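## Task

The rack front holds twelve drive blanks in three rows of four. Press every protruding blank fully home so it bottoms out and latches, but leave untouched the blank in the top row that is third from the left when facing the rack. The rack is free-standing: tilting it beyond a small amount is a failure, it must finish in its original spot, and nothing may count as done if it only stays in place because the robot is holding it.

## Robot and tools

Robot: two arms, left_arm and right_arm, each with six joints and a parallel gripper. The names are labels only; left_arm sits on the +y side of the scene, which may not be the left of an image. Arms must not collide or shove each other.

Scene frame (used in all printed poses): origin on the table surface midway between the arms, +x out over the table, +z up. Printed gripper positions are in metres and orientations are quaternions in w,x,y,z order; at long reach the printed position may be somewhat off. The gripper's fingers point along its own +z and spread along its own y. The reported point lies between the finger pads, roughly 2 cm short of the fingertips; closing pushes the tips about 10 mm further forward.

Tool execute_actions, argument actions (a list with zero or one entry), optional pictures (boolean, default is images included).
- Empty list {"actions": []}: no command, just returns the state.
- Motion: {"actions": [{"rows": [[...]], "steps": N}]}, N from 1 to 15 (default 15), each step 1/30 s. Each row is played for one step; if there are fewer rows than steps the final row is held. Every row has exactly 14 numbers in one list covering both arms: left_arm waist, shoulder, elbow, forearm roll, wrist pitch, wrist roll, opening, then the same seven for right_arm. Include both arms even if only one should move (repeat the current angles for the idle one).
- Joint values are absolute target angles in radians, not offsets, matching the Joint positions line. Ranges per arm: waist -6.283..6.283, shoulder -2.304..2.304, elbow -4.224..0.061, forearm roll -6.283..6.283, wrist pitch -2.164..2.164, wrist roll -6.283..6.283. A target more than 0.010 rad beyond a range end and beyond the joint's current angle gets the whole call refused (nothing is sent). True ends may sit 0.010 rad either side; a request past the true end is clipped there and a "joint sent to its limit" line may appear (possibly about an earlier action). Missing that line does not prove there is room left.
- Opening is an absolute value from -1 (closed) to +1 (fully open, 0.084 m pad gap).
- Wait: {"actions": [{"steps": N}]}, N up to 300, no new command; counts from the previous result and includes your reply time.

Motion limits: joint targets advance at most 3.14 rad/s with about 0.16 s of acceleration, all joints of an arm synchronised to arrive together. Each step's target stays within 0.623 rad of the measured angle, and if it would move the gripper more than 70 mm from where it is, the whole arm's targets are pulled back. Far moves therefore need several calls. Between calls the arms keep heading to the last row sent until they essentially stop moving or a step is HELD.

Result lines: each arm's pose and linear/angular velocity; Joint positions and Joint velocities per arm (six joints in rad and rad/s, then pad gap in m and m/s); grip_measured, the finger opening on the command scale; joint torques (raw drive output with per-arm offset, scale and noise, nonzero even in free air). "joint command not followed" means a clearance check altered or blocked joint targets on some steps; the rest still ran. HELD marks steps where your row was not (fully) sent. TORQUE FAULT: contact torque hit a joint's load limit (waist 52.2, shoulder 52.2, elbow 43.5, forearm roll 23.4, wrist pitch 16.5, wrist roll 16.5 N m); that arm backs off slightly, freezes 10 s and drops the rest of the call. MOTOR HOT appears from 65 °C; at 80 °C an OVER-TEMPERATURE FAULT brakes that arm until it cools. Sustained loads heat motors, even while you think.

Gripping: to hold something command an opening clearly below grip_measured; the gap sets squeeze force (up to about 24 N per pad on items up to about 6 cm). Fast closes can press harder. For pushing blanks, a closed gripper or fingertips work as a pusher.

Tool zoom_image: camera (cam_head_left, cam_head_right, cam_left_wrist, cam_right_wrist, each 896x504) and region [x0, y0, x1, y1] in that image's pixels from the top-left, at most 504 by 504; returns a finer view of the latest frame.

Tool finished_scene: scene = number of the current scene; ends and grades it irreversibly and gives the next task. Answering with no tool call ends everything.

Cautions: the rack is not fixed, so push blanks gently and straight in, watch that the rack neither slides nor tilts beyond a slight amount, and do not leave the rack or blanks braced by the gripper at the end. Do not press the excluded blank. Avoid slamming, hard impacts, very hard pushes, and anything leaving the table. Time spent, including reply time, counts against you, so move efficiently and smoothly.

Each tool is called by a JSON object that holds its "op" and its "data".

## Session

I'll start by looking at the scene.

{"op": "execute_actions", "data": {"actions": []}}

Scene clock: 0.00 s of 4500.00 s.
left_arm: end_effector_position=(+0.3873, +0.6615, +0.2008) grip_measured=+1.00 end_effector_quat_wxyz=(+0.107, +0.678, -0.701, -0.195) end_effector_velocity=(-0.000, +0.000, -0.000) end_effector_angular_velocity=(+0.000, +0.001, -0.001) | right_arm: end_effector_position=(+0.7492, -0.2027, +0.2777) grip_measured=+1.00 end_effector_quat_wxyz=(+0.273, -0.507, +0.788, +0.218) end_effector_velocity=(-0.000, -0.000, -0.000) end_effector_angular_velocity=(-0.000, +0.000, +0.001)
Joint positions: left_arm=[ 0.44  -0.529 -1.094  0.298 -0.966  1.677  0.084] | right_arm=[ 0.335 -0.797 -1.635  1.019 -0.744  1.413  0.084]
Joint velocities: left_arm=[ 0.    -0.001 -0.     0.001 -0.    -0.     0.   ] | right_arm=[-0.    -0.    -0.    -0.001 -0.001 -0.     0.   ]
Joint torques (N m, as the arm reports them, + toward a larger angle): no reading

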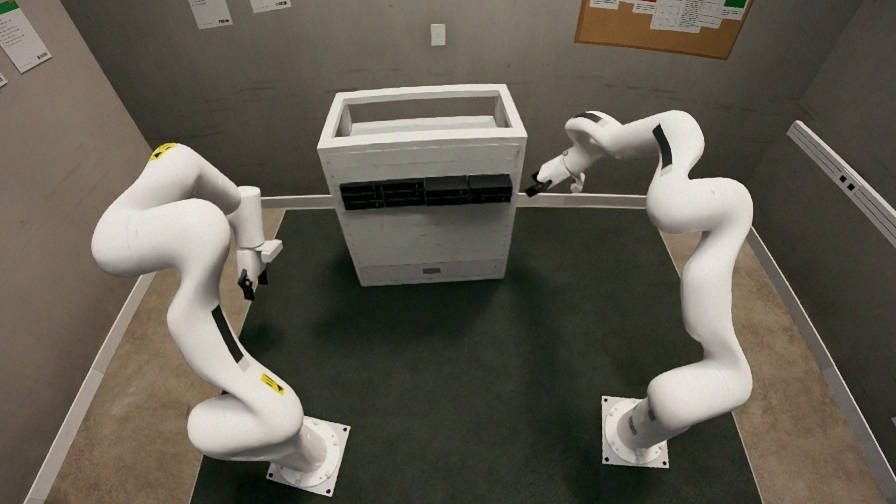

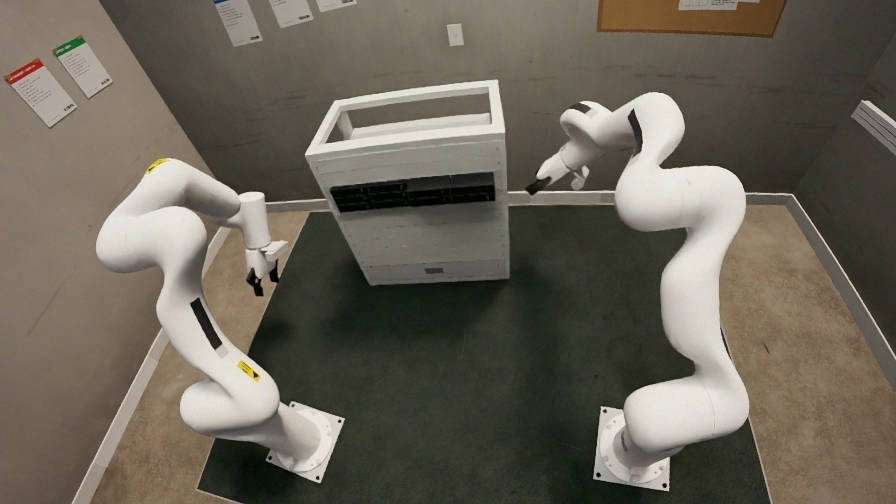

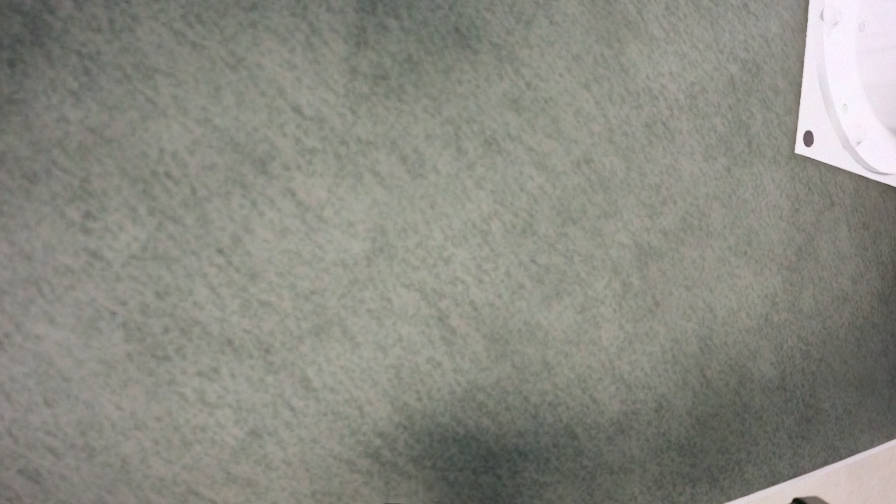

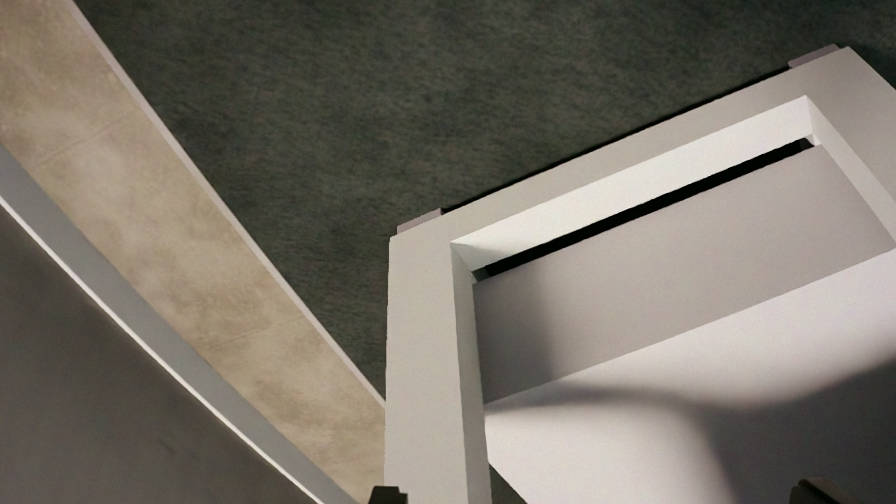

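{"op": "zoom_image", "data": {"camera": "cam_head_left", "region": [310, 80, 540, 300]}}

{"op": "zoom_image", "data": {"camera": "cam_head_left", "region": [330, 160, 530, 220]}}

{"op": "zoom_image", "data": {"camera": "cam_head_right", "region": [320, 160, 520, 220]}}

Region (310, 80, 540, 300) of cam_head_left's 896x504 image, scaled by 2.191, with more detail than that image has; it fills the top 482 rows of this view, and the rest is white.

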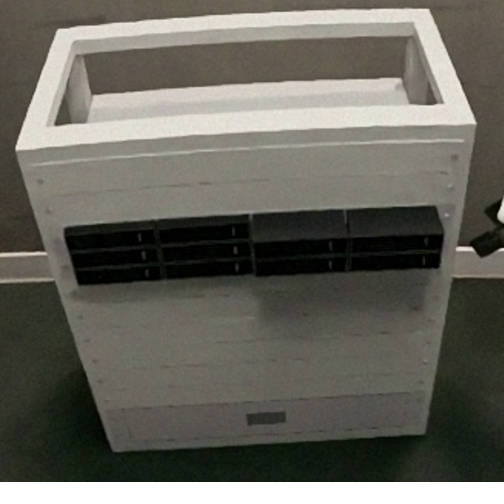

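Region (330, 160, 530, 220) of cam_head_left's 896x504 image, scaled by 2.520, with more detail than that image has; it fills the top 151 rows of this view, and the rest is white.

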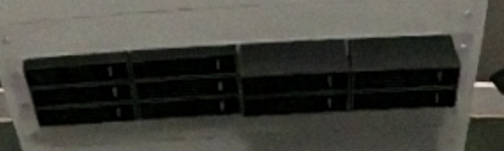

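Region (320, 160, 520, 220) of cam_head_right's 896x504 image, scaled by 2.520, with more detail than that image has; it fills the top 151 rows of this view, and the rest is white.

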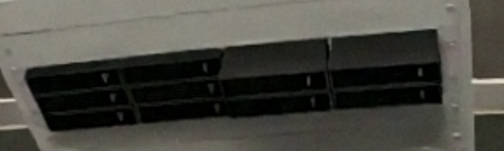

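{"op": "zoom_image", "data": {"camera": "cam_head_left", "region": [240, 380, 400, 504]}}

{"op": "zoom_image", "data": {"camera": "cam_head_left", "region": [570, 370, 730, 494]}}

{"op": "zoom_image", "data": {"camera": "cam_head_left", "region": [500, 100, 640, 220]}}

{"op": "zoom_image", "data": {"camera": "cam_head_left", "region": [200, 180, 340, 320]}}

Region (240, 380, 400, 504) of cam_head_left's 896x504 image, scaled by 3.150, with more detail than that image has; it fills the top 391 rows of this view, and the rest is white.

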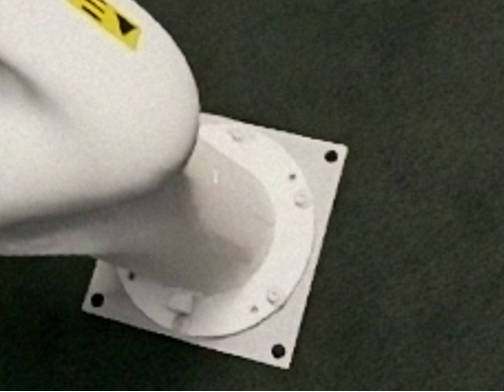

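Region (570, 370, 730, 494) of cam_head_left's 896x504 image, scaled by 3.150, with more detail than that image has; it fills the top 391 rows of this view, and the rest is white.

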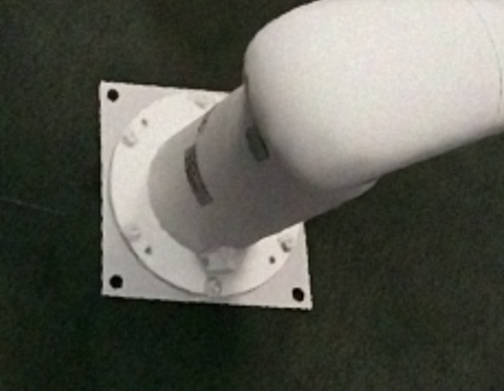

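Region (500, 100, 640, 220) of cam_head_left's 896x504 image, scaled by 3.600, with more detail than that image has; it fills the top 432 rows of this view, and the rest is white.

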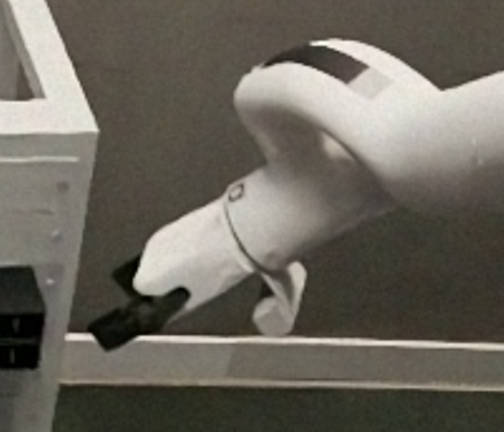

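Region (200, 180, 340, 320) of cam_head_left's 896x504 image, scaled by 3.600, with more detail than that image has.

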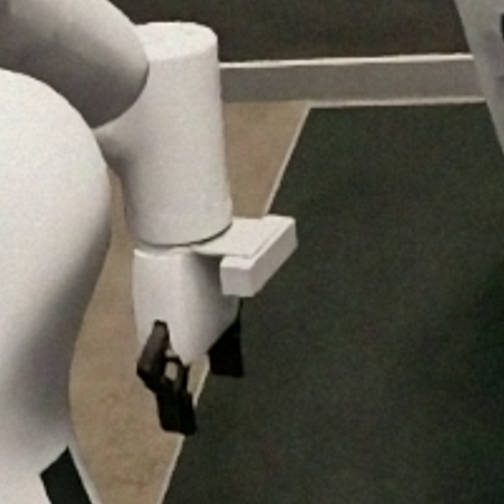

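{"op": "execute_actions", "data": {"actions": [{"rows": [[0.44, 0.196, -0.272, 0.0, 1.103, 0.0, -1, 0.0, 0.196, -0.272, 0.0, 1.103, 0.0, 1]], "steps": 15}], "pictures": false}}

{"op": "execute_actions", "data": {"actions": [{"steps": 45}]}}

Scene clock: 27.53 s of 4500.00 s.
left_arm: end_effector_position=(+0.3322, +0.5845, +0.2200) grip_measured=-1.00 end_effector_quat_wxyz=(-0.104, +0.942, -0.280, +0.154) end_effector_velocity=(+0.147, +0.001, +0.123) end_effector_angular_velocity=(-0.522, -2.937, +2.981) | right_arm: end_effector_position=(+0.7175, -0.3950, +0.3328) grip_measured=+1.00 end_effector_quat_wxyz=(-0.271, +0.657, -0.700, +0.069) end_effector_velocity=(-0.151, -0.396, +0.170) end_effector_angular_velocity=(-1.416, -0.923, +0.626)
Joint positions: left_arm=[ 0.44   0.087 -0.405  0.042 -0.118  0.829  0.   ] | right_arm=[ 0.188 -0.463 -1.299  0.684 -0.409  1.078  0.084]
Joint velocities: left_arm=[-0.     1.002  1.238 -0.39   2.887 -2.893  0.   ] | right_arm=[-0.288  0.875  0.873 -0.875  0.871 -0.873 -0.   ]
Joint torques (N m, as the arm reports them, + toward a larger angle): left_arm=[ -1.72  -8.41 -27.92   3.91   0.91  -0.19] | right_arm=[  0.55  32.54 -29.27  -2.53   0.54  -0.21]
Steps of this call (steps 1 to 90: nothing new was sent; then 24.03 s passed at rest; steps 91 to 105: all 15 steps of this action). Readings (joint positions):
91: left_arm=[0.440 -0.529 -1.093 0.297 -0.965 1.677] | right_arm=[0.335 -0.797 -1.634 1.019 -0.744 1.413]
92: left_arm=[0.440 -0.524 -1.088 0.295 -0.959 1.671] | right_arm=[0.333 -0.793 -1.628 1.014 -0.738 1.407]
94: left_arm=[0.440 -0.477 -1.039 0.272 -0.908 1.621] | right_arm=[0.312 -0.754 -1.586 0.973 -0.697 1.366]
98: left_arm=[0.440 -0.251 -0.814 0.174 -0.684 1.396] | right_arm=[0.261 -0.653 -1.489 0.874 -0.598 1.268]
105: the state above

Scene clock: 29.03 s of 4500.00 s.
left_arm: end_effector_position=(+0.4341, +0.6138, +0.4341) grip_measured=-1.00 end_effector_quat_wxyz=(-0.103, +0.700, +0.103, +0.700) end_effector_velocity=(+0.000, +0.001, +0.001) end_effector_angular_velocity=(-0.001, -0.002, +0.003) | right_arm: end_effector_position=(+0.4992, -0.5527, +0.4341) grip_measured=+1.00 end_effector_quat_wxyz=(+0.060, +0.705, -0.060, +0.705) end_effector_velocity=(-0.000, -0.000, -0.000) end_effector_angular_velocity=(-0.000, +0.000, -0.001)
Joint positions: left_arm=[ 0.44   0.196 -0.272  0.     1.103  0.     0.   ] | right_arm=[ 0.     0.196 -0.272  0.     1.103  0.     0.084]
Joint velocities: left_arm=[-0.     0.    -0.001 -0.003  0.     0.     0.   ] | right_arm=[-0.001  0.001  0.001 -0.001  0.001 -0.     0.   ]
Joint torques (N m, as the arm reports them, + toward a larger angle): left_arm=[ -1.53  10.97 -17.74   1.88   1.25  -0.11] | right_arm=[  0.36  10.84 -26.57  -2.21   1.75  -0.09]
Steps of this call (steps 1 to 45: the robot went on to your last target). Readings (joint positions):
1: left_arm=[0.440 0.116 -0.368 0.031 -0.022 0.732] | right_arm=[0.178 -0.433 -1.270 0.655 -0.379 1.048]
2: left_arm=[0.440 0.138 -0.341 0.022 0.074 0.637] | right_arm=[0.169 -0.403 -1.240 0.624 -0.349 1.018]
4: left_arm=[0.440 0.163 -0.311 0.013 0.248 0.463] | right_arm=[0.151 -0.340 -1.177 0.561 -0.286 0.955]
8: left_arm=[0.440 0.178 -0.295 0.007 0.529 0.245] | right_arm=[0.116 -0.215 -1.030 0.430 -0.139 0.808]
45: the state above

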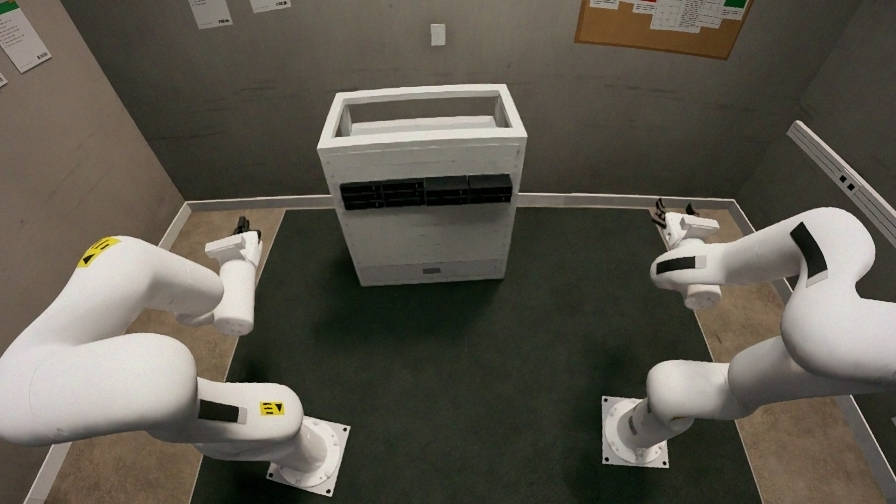

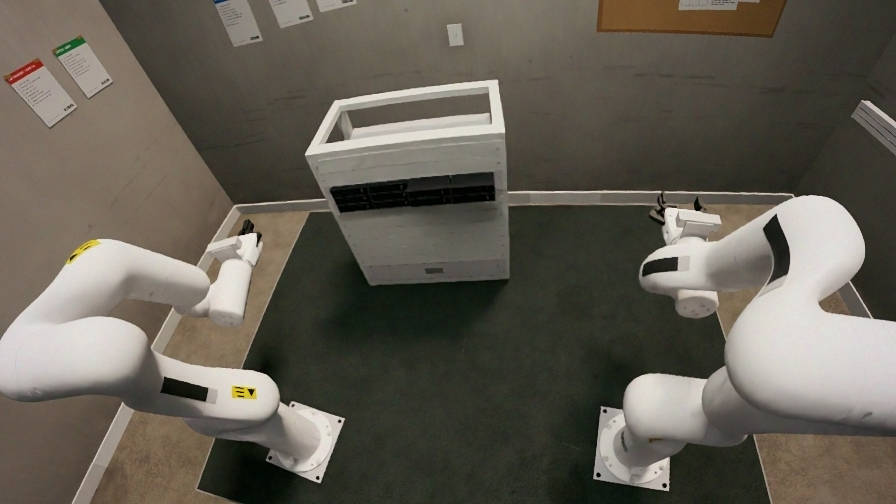

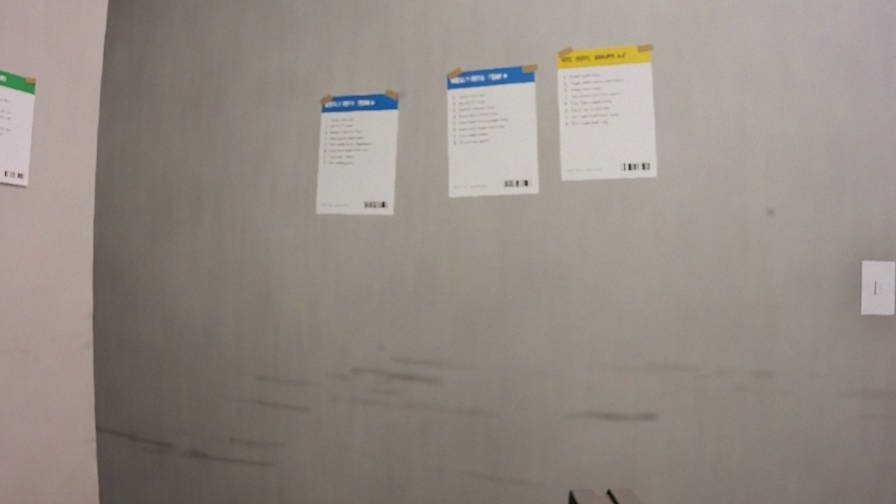

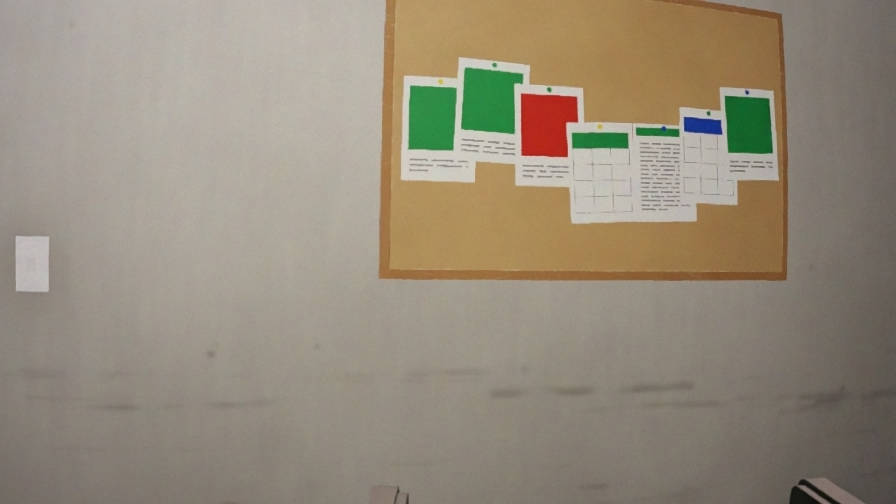

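{"op": "execute_actions", "data": {"actions": [{"rows": [[-0.436, -0.07, -0.247, 0.0, 1.394, 0.0, -1, 0.9, -0.07, -0.247, 0.0, 1.394, 0.0, 1]], "steps": 15}], "pictures": false}}

{"op": "execute_actions", "data": {"actions": [{"steps": 30}]}}

Scene clock: 31.87 s of 4500.00 s.
left_arm: end_effector_position=(+0.4552, +0.4217, +0.3965) grip_measured=-1.00 end_effector_quat_wxyz=(+0.035, +0.706, -0.035, +0.706) end_effector_velocity=(-0.046, -0.455, -0.069) end_effector_angular_velocity=(-0.001, -0.001, -0.918) | right_arm: end_effector_position=(+0.4959, -0.3562, +0.3961) grip_measured=+1.00 end_effector_quat_wxyz=(-0.081, +0.702, +0.081, +0.702) end_effector_velocity=(-0.106, +0.453, -0.067) end_effector_angular_velocity=(+0.001, -0.002, +0.936)
Joint positions: left_arm=[ 0.048  0.062 -0.259  0.     1.249  0.     0.   ] | right_arm=[ 0.399  0.061 -0.259 -0.     1.251 -0.     0.084]
Joint velocities: left_arm=[-0.92  -0.249  0.023 -0.002  0.274 -0.     0.   ] | right_arm=[ 0.937 -0.243  0.023  0.     0.267  0.     0.   ]
Joint torques (N m, as the arm reports them, + toward a larger angle): left_arm=[ -2.77  15.57 -15.28   1.64   1.31  -0.17] | right_arm=[ -0.84  11.36 -23.24  -2.39   1.73  -0.19]
Steps of this call (steps 1 to 15: the robot went on to your last target; steps 16 to 70: nothing new was sent; steps 71 to 85: all 15 steps of this action). Readings (joint positions):
71: left_arm=[0.440 0.196 -0.272 -0.000 1.103 -0.000] | right_arm=[0.000 0.196 -0.272 0.000 1.103 0.000]
72: left_arm=[0.434 0.194 -0.272 -0.000 1.106 -0.000] | right_arm=[0.006 0.194 -0.272 0.000 1.106 0.000]
74: left_arm=[0.389 0.175 -0.270 -0.000 1.128 -0.000] | right_arm=[0.051 0.175 -0.271 0.000 1.128 0.000]
78: left_arm=[0.263 0.125 -0.265 0.000 1.180 0.000] | right_arm=[0.180 0.124 -0.265 -0.000 1.181 -0.000]
85: the state above

Scene clock: 32.87 s of 4500.00 s.
left_arm: end_effector_position=(+0.3730, +0.1989, +0.3602) grip_measured=-1.00 end_effector_quat_wxyz=(+0.203, +0.677, -0.203, +0.677) end_effector_velocity=(-0.000, -0.001, +0.001) end_effector_angular_velocity=(-0.001, -0.001, -0.002) | right_arm: end_effector_position=(+0.3800, -0.1395, +0.3602) grip_measured=+1.00 end_effector_quat_wxyz=(-0.253, +0.660, +0.253, +0.661) end_effector_velocity=(-0.001, +0.001, -0.000) end_effector_angular_velocity=(-0.000, +0.000, +0.003)
Joint positions: left_arm=[-0.436 -0.07  -0.247 -0.     1.394 -0.     0.   ] | right_arm=[ 0.9   -0.07  -0.247  0.     1.394  0.     0.084]
Joint velocities: left_arm=[-0.002  0.    -0.001 -0.     0.     0.     0.   ] | right_arm=[ 0.002 -0.001  0.    -0.001  0.001  0.     0.   ]
Joint torques (N m, as the arm reports them, + toward a larger angle): left_arm=[ -1.47  17.87 -13.12   1.55   1.21  -0.06] | right_arm=[  2.06  14.2  -19.67  -2.58   1.74  -0.15]
Steps of this call (steps 1 to 30: the robot went on to your last target). Readings (joint positions):
1: left_arm=[0.017 0.054 -0.259 0.000 1.259 0.000] | right_arm=[0.430 0.053 -0.259 -0.000 1.260 -0.000]
2: left_arm=[-0.014 0.045 -0.258 0.000 1.268 0.000] | right_arm=[0.461 0.044 -0.258 -0.000 1.269 -0.000]
4: left_arm=[-0.075 0.028 -0.256 0.000 1.286 0.000] | right_arm=[0.524 0.028 -0.256 -0.000 1.286 -0.000]
8: left_arm=[-0.198 -0.005 -0.253 0.000 1.323 0.000] | right_arm=[0.650 -0.005 -0.253 -0.000 1.322 -0.000]
30: the state above

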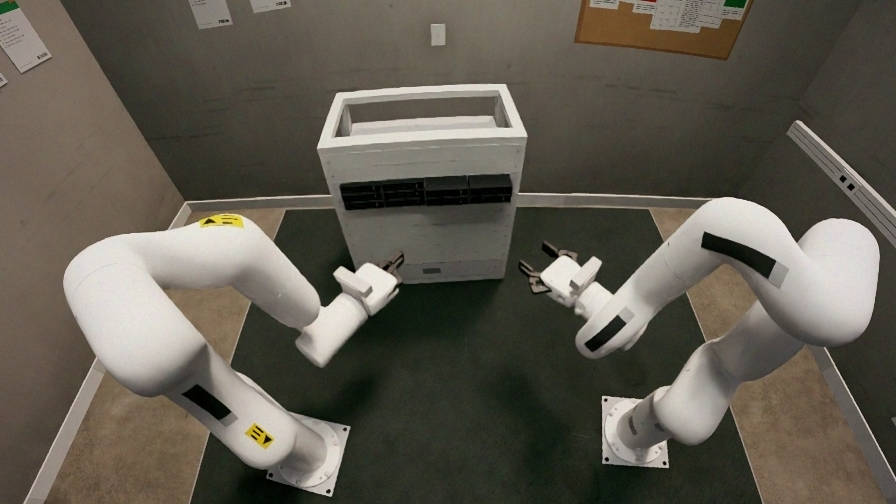

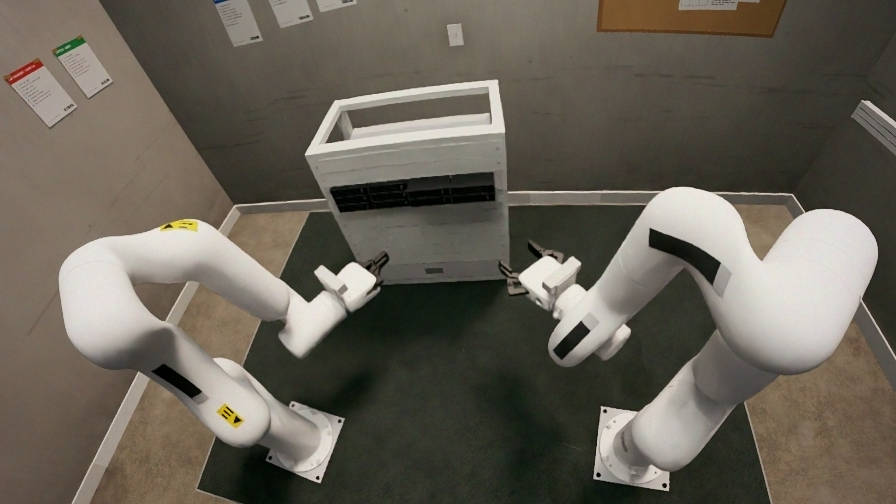

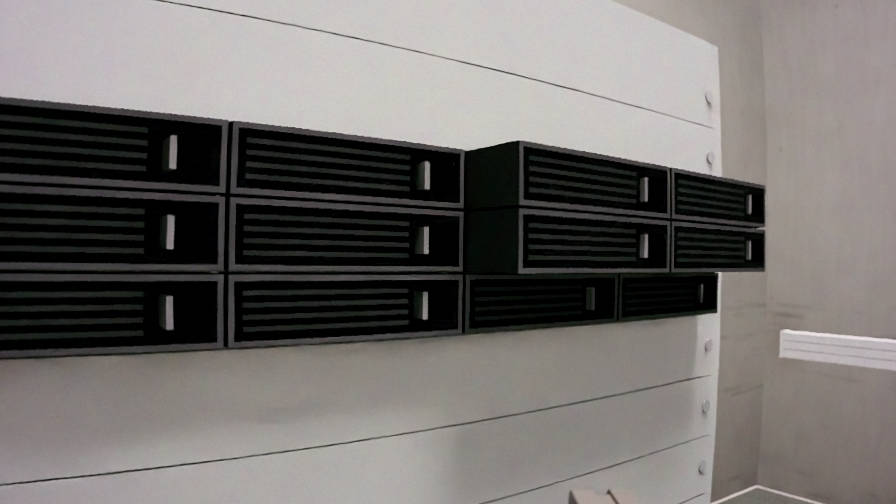

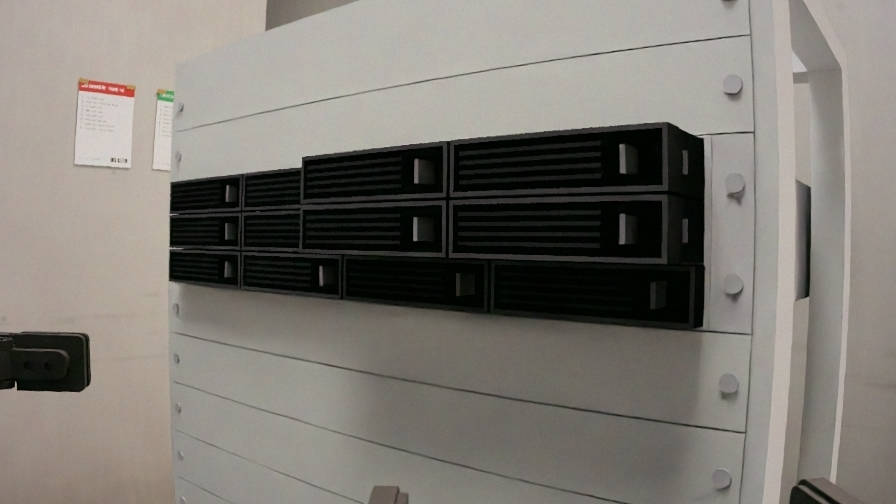

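{"op": "zoom_image", "data": {"camera": "cam_right_wrist", "region": [0, 300, 200, 420]}}

{"op": "zoom_image", "data": {"camera": "cam_right_wrist", "region": [560, 0, 896, 340]}}

{"op": "zoom_image", "data": {"camera": "cam_left_wrist", "region": [430, 120, 790, 350]}}

{"op": "zoom_image", "data": {"camera": "cam_head_left", "region": [320, 230, 440, 330]}}

Region (0, 300, 200, 420) of cam_right_wrist's 896x504 image, scaled by 2.520, with more detail than that image has; it fills the top 302 rows of this view, and the rest is white.

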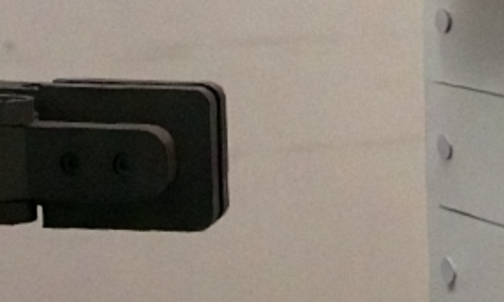

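Region (560, 0, 896, 340) of cam_right_wrist's 896x504 image, scaled by 1.482, with more detail than that image has; it fills the left 498 columns of this view, and the rest is white.

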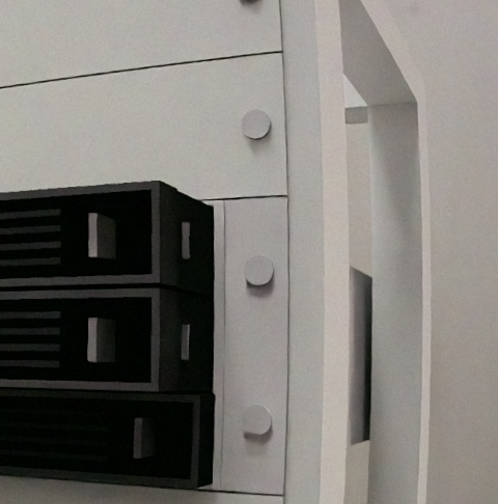

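Region (430, 120, 790, 350) of cam_left_wrist's 896x504 image, scaled by 1.400, with more detail than that image has; it fills the top 322 rows of this view, and the rest is white.

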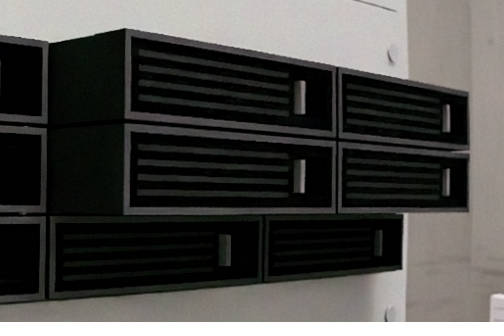

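Region (320, 230, 440, 330) of cam_head_left's 896x504 image, scaled by 4.200, with more detail than that image has.

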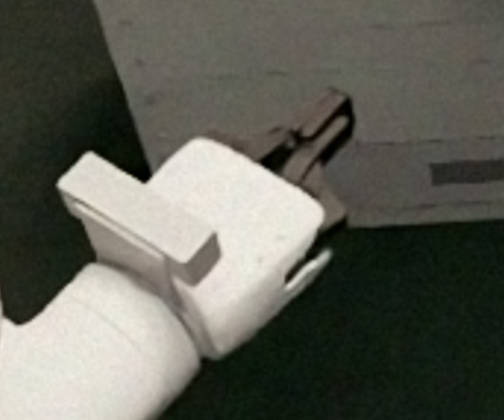

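{"op": "execute_actions", "data": {"actions": [{"rows": [[-1.097, -0.07, -0.247, 0.0, 1.394, 0.0, 1, 0.1, -0.07, -0.247, 0.0, 1.394, 0.0, 1]], "steps": 15}], "pictures": false}}

{"op": "execute_actions", "data": {"actions": [{"steps": 8}], "pictures": false}}

{"op": "execute_actions", "data": {"actions": [{"rows": [[-1.097, -0.486, -1.117, -1.296, 1.472, -0.965, 1, 0.1, -0.6364, -2.2548, 0.4683, -1.3796, -1.1239, 1]], "steps": 15}], "pictures": false}}

{"op": "execute_actions", "data": {"actions": [{"steps": 40}]}}

Scene clock: 59.33 s of 4500.00 s.
left_arm: end_effector_position=(+0.2331, +0.0589, +0.3602) grip_measured=+1.00 end_effector_quat_wxyz=(+0.335, +0.623, -0.335, +0.623) end_effector_velocity=(-0.395, -0.260, -0.001) end_effector_angular_velocity=(+0.002, +0.002, -0.957) | right_arm: end_effector_position=(+0.4805, -0.3122, +0.3602) grip_measured=+1.00 end_effector_quat_wxyz=(-0.114, +0.698, +0.114, +0.698) end_effector_velocity=(+0.150, -0.447, -0.000) end_effector_angular_velocity=(-0.002, +0.001, -0.951)
Joint positions: left_arm=[-0.839 -0.07  -0.247  0.     1.394  0.     0.084] | right_arm=[ 0.493 -0.07  -0.247  0.     1.394  0.     0.084]
Joint velocities: left_arm=[-0.957 -0.     0.002 -0.    -0.    -0.     0.   ] | right_arm=[-0.953  0.     0.    -0.002 -0.001 -0.001 -0.   ]
Joint torques (N m, as the arm reports them, + toward a larger angle): left_arm=[ -2.62  17.68 -12.86   1.75   1.21  -0.1 ] | right_arm=[  1.04  14.84 -19.46  -2.52   1.77  -0.03]
Steps of this call (steps 1 to 15: the robot went on to your last target; steps 16 to 90: nothing new was sent; then 22.97 s passed at rest; steps 91 to 105: all 15 steps of this action). Readings (joint positions):
91: left_arm=[-0.436 -0.070 -0.247 -0.000 1.394 -0.000] | right_arm=[0.900 -0.070 -0.247 -0.000 1.394 -0.000]
92: left_arm=[-0.442 -0.070 -0.247 -0.000 1.394 -0.000] | right_arm=[0.895 -0.070 -0.247 -0.000 1.394 -0.000]
94: left_arm=[-0.487 -0.070 -0.247 -0.000 1.394 -0.000] | right_arm=[0.849 -0.070 -0.247 -0.000 1.394 -0.000]
98: left_arm=[-0.618 -0.070 -0.247 0.000 1.394 0.000] | right_arm=[0.716 -0.070 -0.247 0.000 1.394 0.000]
105: the state above

Scene clock: 59.60 s of 4500.00 s.
left_arm: end_effector_position=(+0.1322, +0.0077, +0.3602) grip_measured=+1.00 end_effector_quat_wxyz=(+0.404, +0.580, -0.404, +0.580) end_effector_velocity=(-0.176, -0.064, -0.000) end_effector_angular_velocity=(+0.001, +0.000, -0.379) | right_arm: end_effector_position=(+0.5050, -0.4356, +0.3602) grip_measured=+1.00 end_effector_quat_wxyz=(-0.024, +0.707, +0.024, +0.707) end_effector_velocity=(+0.032, -0.471, -0.000) end_effector_angular_velocity=(+0.000, +0.001, -0.954)
Joint positions: left_arm=[-1.068 -0.07  -0.247  0.     1.394  0.     0.084] | right_arm=[ 0.238 -0.07  -0.247  0.     1.394  0.     0.084]
Joint velocities: left_arm=[-0.379  0.002  0.003 -0.    -0.    -0.     0.   ] | right_arm=[-0.954 -0.     0.001 -0.     0.     0.    -0.   ]
Joint torques (N m, as the arm reports them, + toward a larger angle): left_arm=[ 10.41  17.4  -13.14   1.02   1.26  -0.11] | right_arm=[  4.65  14.92 -19.3   -2.67   1.81  -0.13]
Steps of this call (steps 1 to 8: the robot went on to your last target). Readings (joint positions):
1: left_arm=[-0.871 -0.070 -0.247 0.000 1.394 0.000] | right_arm=[0.461 -0.070 -0.247 0.000 1.394 0.000]
2: left_arm=[-0.903 -0.070 -0.247 0.000 1.394 0.000] | right_arm=[0.429 -0.070 -0.247 0.000 1.394 0.000]
4: left_arm=[-0.967 -0.070 -0.247 0.000 1.394 0.000] | right_arm=[0.365 -0.070 -0.247 0.000 1.394 0.000]
8: the state above

Scene clock: 60.10 s of 4500.00 s.
left_arm: end_effector_position=(+0.2635, -0.0871, +0.4476) grip_measured=+1.00 end_effector_quat_wxyz=(+0.499, +0.627, -0.056, +0.595) end_effector_velocity=(+0.337, -0.117, +0.236) end_effector_angular_velocity=(-1.691, +1.084, +0.963) | right_arm: end_effector_position=(+0.6562, -0.5451, +0.2879) grip_measured=+1.00 end_effector_quat_wxyz=(+0.180, +0.811, +0.043, +0.554) end_effector_velocity=(+0.382, -0.106, -0.048) end_effector_angular_velocity=(-0.666, +0.825, -0.030)
Joint positions: left_arm=[-1.091 -0.298 -0.677 -0.445  1.437 -0.445  0.084] | right_arm=[ 0.131 -0.387 -0.7    0.261  0.94  -0.451  0.084]
Joint velocities: left_arm=[-0.016 -0.461 -1.085 -1.323  0.087 -1.273  0.   ] | right_arm=[-0.072 -0.583 -1.25   0.481 -1.248 -1.247  0.   ]
Joint torques (N m, as the arm reports them, + toward a larger angle): left_arm=[ -1.48  30.34 -16.19   0.04   1.21  -0.18] | right_arm=[  0.95  29.17 -25.3   -2.54   1.73  -0.09]
Steps of this call (steps 1 to 15: all 15 steps of this action). Readings (joint positions):
1: left_arm=[-1.078 -0.070 -0.247 -0.000 1.394 -0.000] | right_arm=[0.206 -0.070 -0.247 0.000 1.394 -0.000]
2: left_arm=[-1.084 -0.073 -0.251 -0.005 1.395 -0.006] | right_arm=[0.179 -0.074 -0.252 0.004 1.388 -0.005]
4: left_arm=[-1.086 -0.102 -0.293 -0.051 1.400 -0.053] | right_arm=[0.156 -0.113 -0.295 0.038 1.344 -0.048]
8: left_arm=[-1.087 -0.186 -0.433 -0.189 1.416 -0.189] | right_arm=[0.150 -0.227 -0.431 0.130 1.210 -0.182]
15: the state above

Scene clock: 61.43 s of 4500.00 s.
left_arm: end_effector_position=(+0.3815, -0.0430, +0.4728) grip_measured=+1.00 end_effector_quat_wxyz=(+0.508, +0.469, +0.490, +0.531) end_effector_velocity=(+0.000, -0.000, +0.001) end_effector_angular_velocity=(-0.001, -0.001, -0.000) | right_arm: end_effector_position=(+0.8322, -0.4442, +0.6349) grip_measured=+1.00 end_effector_quat_wxyz=(+0.002, +0.842, +0.377, +0.386) end_effector_velocity=(-0.373, +0.190, +0.009) end_effector_angular_velocity=(+0.111, +1.412, +1.070)
Joint positions: left_arm=[-1.097 -0.486 -1.117 -1.296  1.472 -0.965  0.084] | right_arm=[ 0.101 -0.628 -2.144  0.462 -0.839 -1.102  0.084]
Joint velocities: left_arm=[ 0.     0.    -0.001  0.001  0.    -0.     0.   ] | right_arm=[-0.005 -0.042 -0.588  0.035 -2.235 -0.118 -0.   ]
Joint torques (N m, as the arm reports them, + toward a larger angle): left_arm=[ -2.21  42.11 -17.67   2.69   0.93  -0.02] | right_arm=[  1.08  33.95 -24.07  -1.42   1.05  -0.03]
Steps of this call (steps 1 to 40: the robot went on to your last target). Readings (joint positions):
1: left_arm=[-1.091 -0.313 -0.714 -0.491 1.440 -0.488] | right_arm=[0.129 -0.405 -0.742 0.277 0.898 -0.493]
2: left_arm=[-1.092 -0.329 -0.752 -0.542 1.443 -0.533] | right_arm=[0.126 -0.423 -0.785 0.292 0.855 -0.536]
4: left_arm=[-1.093 -0.363 -0.830 -0.663 1.449 -0.626] | right_arm=[0.123 -0.455 -0.870 0.318 0.770 -0.620]
8: left_arm=[-1.095 -0.434 -0.996 -0.998 1.462 -0.821] | right_arm=[0.116 -0.504 -1.040 0.359 0.601 -0.757]
40: the state above

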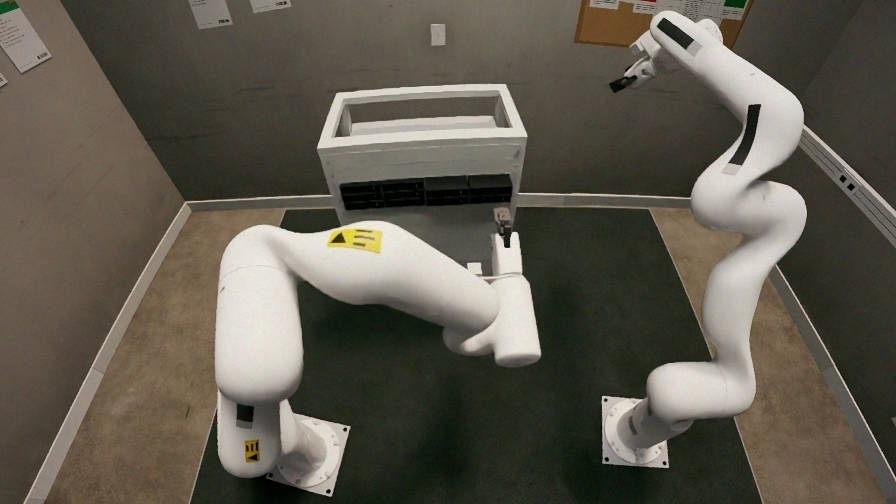

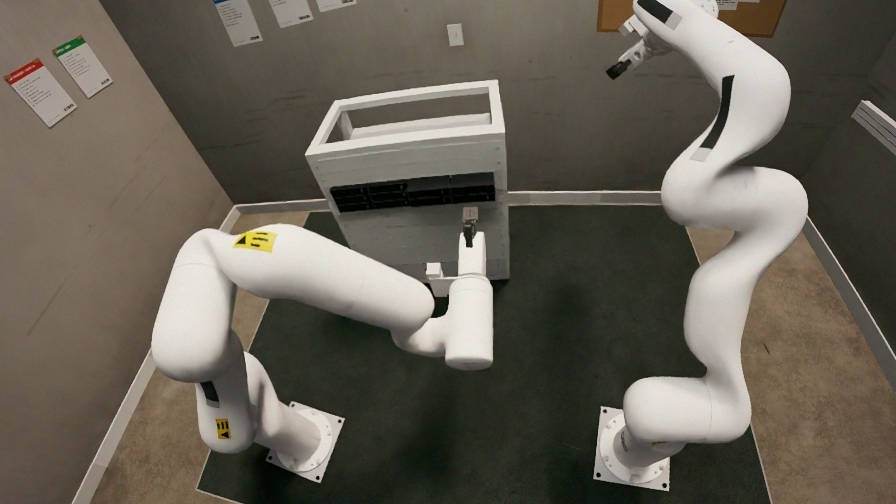

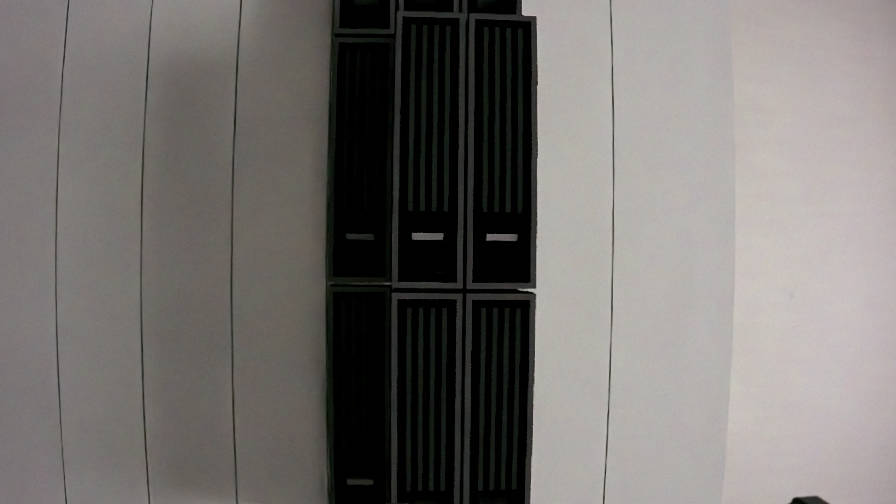

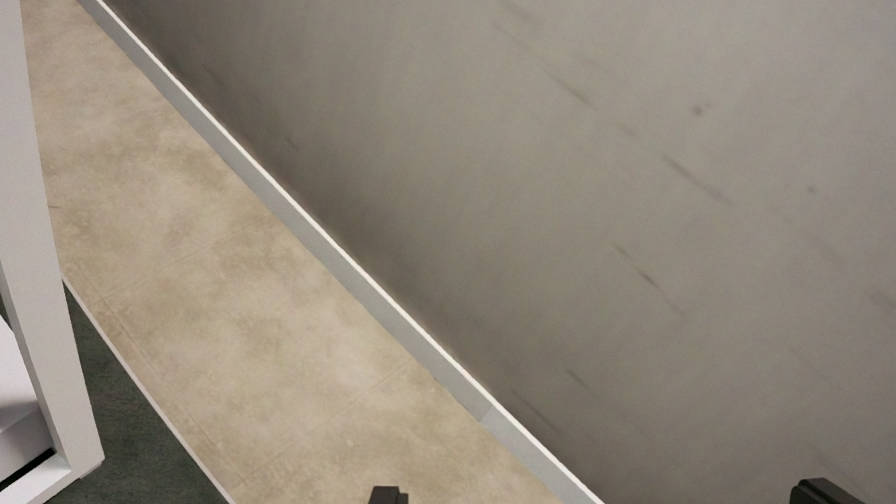

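{"op": "zoom_image", "data": {"camera": "cam_left_wrist", "region": [320, 444, 560, 504]}}

{"op": "zoom_image", "data": {"camera": "cam_left_wrist", "region": [700, 444, 896, 504]}}

{"op": "execute_actions", "data": {"actions": [{"rows": [[-1.097, -0.486, -1.117, -1.296, 1.472, -0.965, 1, 0.6965, -0.6364, -2.2548, 0.4683, -1.3796, -1.1239, 1]], "steps": 15}], "pictures": false}}

{"op": "execute_actions", "data": {"actions": [{"steps": 30}]}}

Region (320, 444, 560, 504) of cam_left_wrist's 896x504 image, scaled by 2.100, with more detail than that image has; it fills the top 126 rows of this view, and the rest is white.

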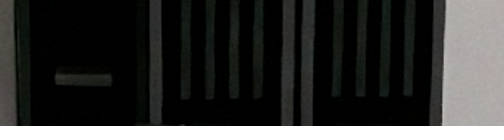

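Region (700, 444, 896, 504) of cam_left_wrist's 896x504 image, scaled by 2.571, with more detail than that image has; it fills the top 154 rows of this view, and the rest is white.

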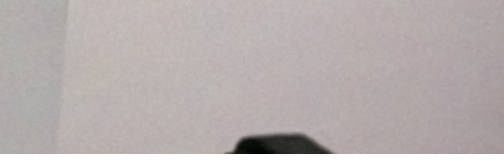

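Scene clock: 64.37 s of 4500.00 s.
left_arm: end_effector_position=(+0.3815, -0.0430, +0.4728) grip_measured=+1.00 end_effector_quat_wxyz=(+0.508, +0.469, +0.490, +0.531) end_effector_velocity=(+0.000, -0.000, +0.000) end_effector_angular_velocity=(-0.001, -0.000, +0.000) | right_arm: end_effector_position=(+0.6800, -0.2151, +0.6359) grip_measured=+1.00 end_effector_quat_wxyz=(-0.157, +0.769, +0.585, +0.206) end_effector_velocity=(-0.162, +0.425, +0.000) end_effector_angular_velocity=(-0.000, +0.000, +0.636)
Joint positions: left_arm=[-1.097 -0.486 -1.117 -1.296  1.472 -0.965  0.084] | right_arm=[ 0.381 -0.637 -2.255  0.468 -1.38  -1.124  0.084]
Joint velocities: left_arm=[ 0.     0.    -0.001 -0.    -0.     0.     0.   ] | right_arm=[ 0.636  0.    -0.    -0.    -0.001  0.001 -0.   ]
Joint torques (N m, as the arm reports them, + toward a larger angle): left_arm=[ -1.37  41.99 -17.64   2.64   0.94  -0.01] | right_arm=[  1.9   35.81 -26.92  -1.48   0.53  -0.14]
Steps of this call (steps 1 to 30: the robot went on to your last target; steps 31 to 73: nothing new was sent; steps 74 to 88: all 15 steps of this action). Readings (joint positions):
74: left_arm=[-1.097 -0.486 -1.117 -1.296 1.472 -0.965] | right_arm=[0.100 -0.636 -2.255 0.468 -1.380 -1.124]
75: left_arm=[-1.097 -0.486 -1.117 -1.296 1.472 -0.965] | right_arm=[0.105 -0.636 -2.255 0.468 -1.379 -1.124]
77: left_arm=[-1.097 -0.486 -1.117 -1.296 1.472 -0.965] | right_arm=[0.143 -0.637 -2.255 0.468 -1.379 -1.124]
81: left_arm=[-1.097 -0.486 -1.117 -1.296 1.472 -0.965] | right_arm=[0.232 -0.637 -2.255 0.468 -1.380 -1.124]
88: the state above

Scene clock: 65.37 s of 4500.00 s.
left_arm: end_effector_position=(+0.3815, -0.0430, +0.4728) grip_measured=+1.00 end_effector_quat_wxyz=(+0.508, +0.469, +0.490, +0.531) end_effector_velocity=(+0.000, -0.001, +0.000) end_effector_angular_velocity=(-0.001, -0.000, -0.000) | right_arm: end_effector_position=(+0.5680, -0.0202, +0.6360) grip_measured=+1.00 end_effector_quat_wxyz=(-0.187, +0.667, +0.698, +0.179) end_effector_velocity=(-0.002, +0.002, +0.000) end_effector_angular_velocity=(+0.002, +0.001, +0.003)
Joint positions: left_arm=[-1.097 -0.486 -1.117 -1.296  1.472 -0.965  0.084] | right_arm=[ 0.696 -0.636 -2.255  0.468 -1.38  -1.124  0.084]
Joint velocities: left_arm=[-0.    -0.001 -0.002  0.     0.     0.     0.   ] | right_arm=[ 0.003  0.     0.     0.002  0.     0.    -0.   ]
Joint torques (N m, as the arm reports them, + toward a larger angle): left_arm=[ -1.71  42.21 -17.72   2.68   0.93  -0.02] | right_arm=[  1.37  35.14 -26.47  -1.29   0.57  -0.18]
Steps of this call (steps 1 to 30: the robot went on to your last target). Readings (joint positions):
1: left_arm=[-1.097 -0.486 -1.117 -1.296 1.472 -0.965] | right_arm=[0.402 -0.636 -2.255 0.468 -1.380 -1.124]
2: left_arm=[-1.097 -0.486 -1.117 -1.296 1.472 -0.965] | right_arm=[0.423 -0.636 -2.255 0.468 -1.380 -1.124]
4: left_arm=[-1.097 -0.486 -1.117 -1.296 1.472 -0.965] | right_arm=[0.466 -0.636 -2.255 0.468 -1.380 -1.124]
8: left_arm=[-1.097 -0.486 -1.117 -1.296 1.472 -0.965] | right_arm=[0.551 -0.636 -2.255 0.468 -1.380 -1.124]
30: the state above

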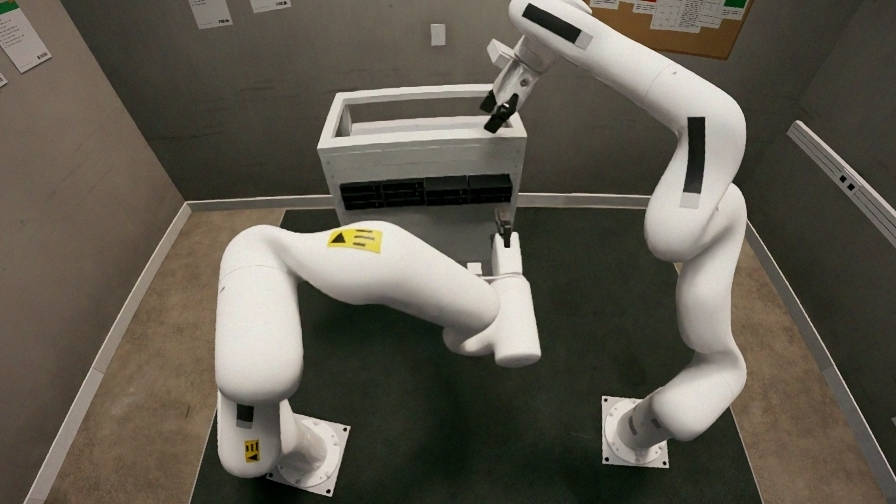

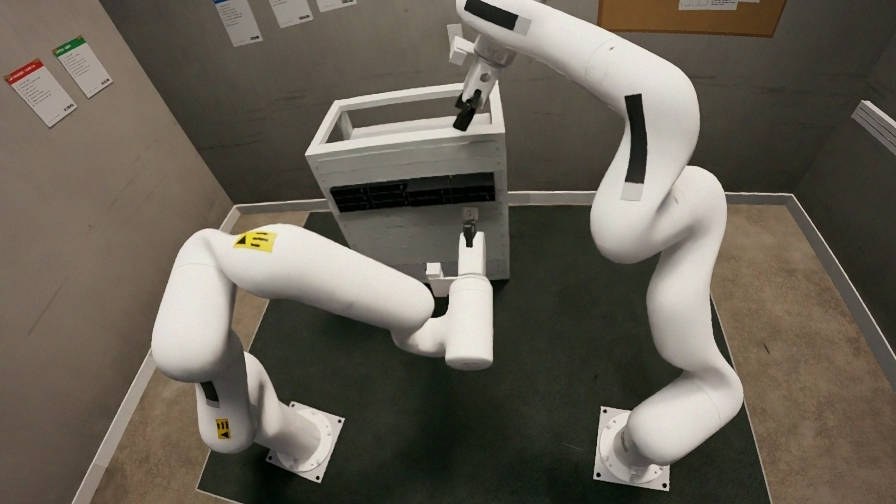

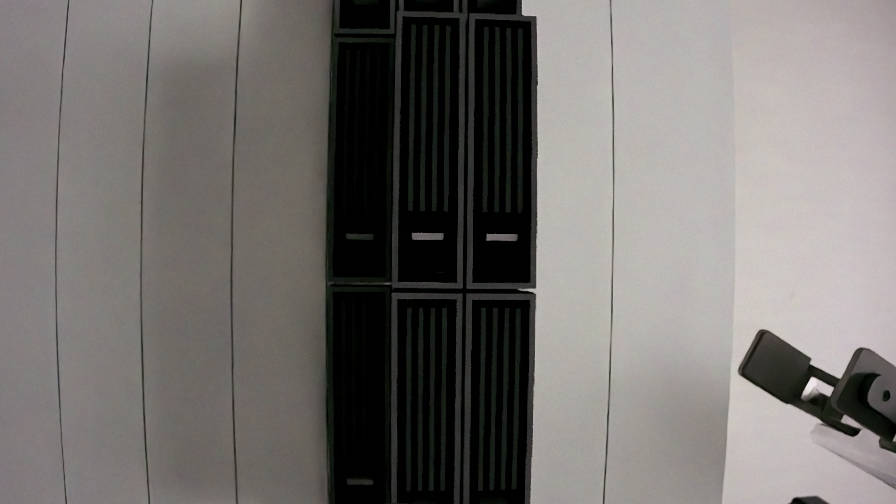

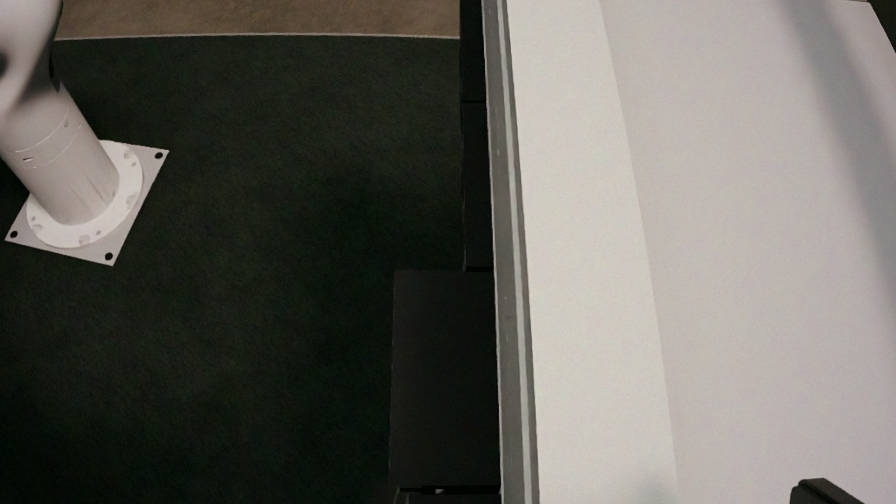

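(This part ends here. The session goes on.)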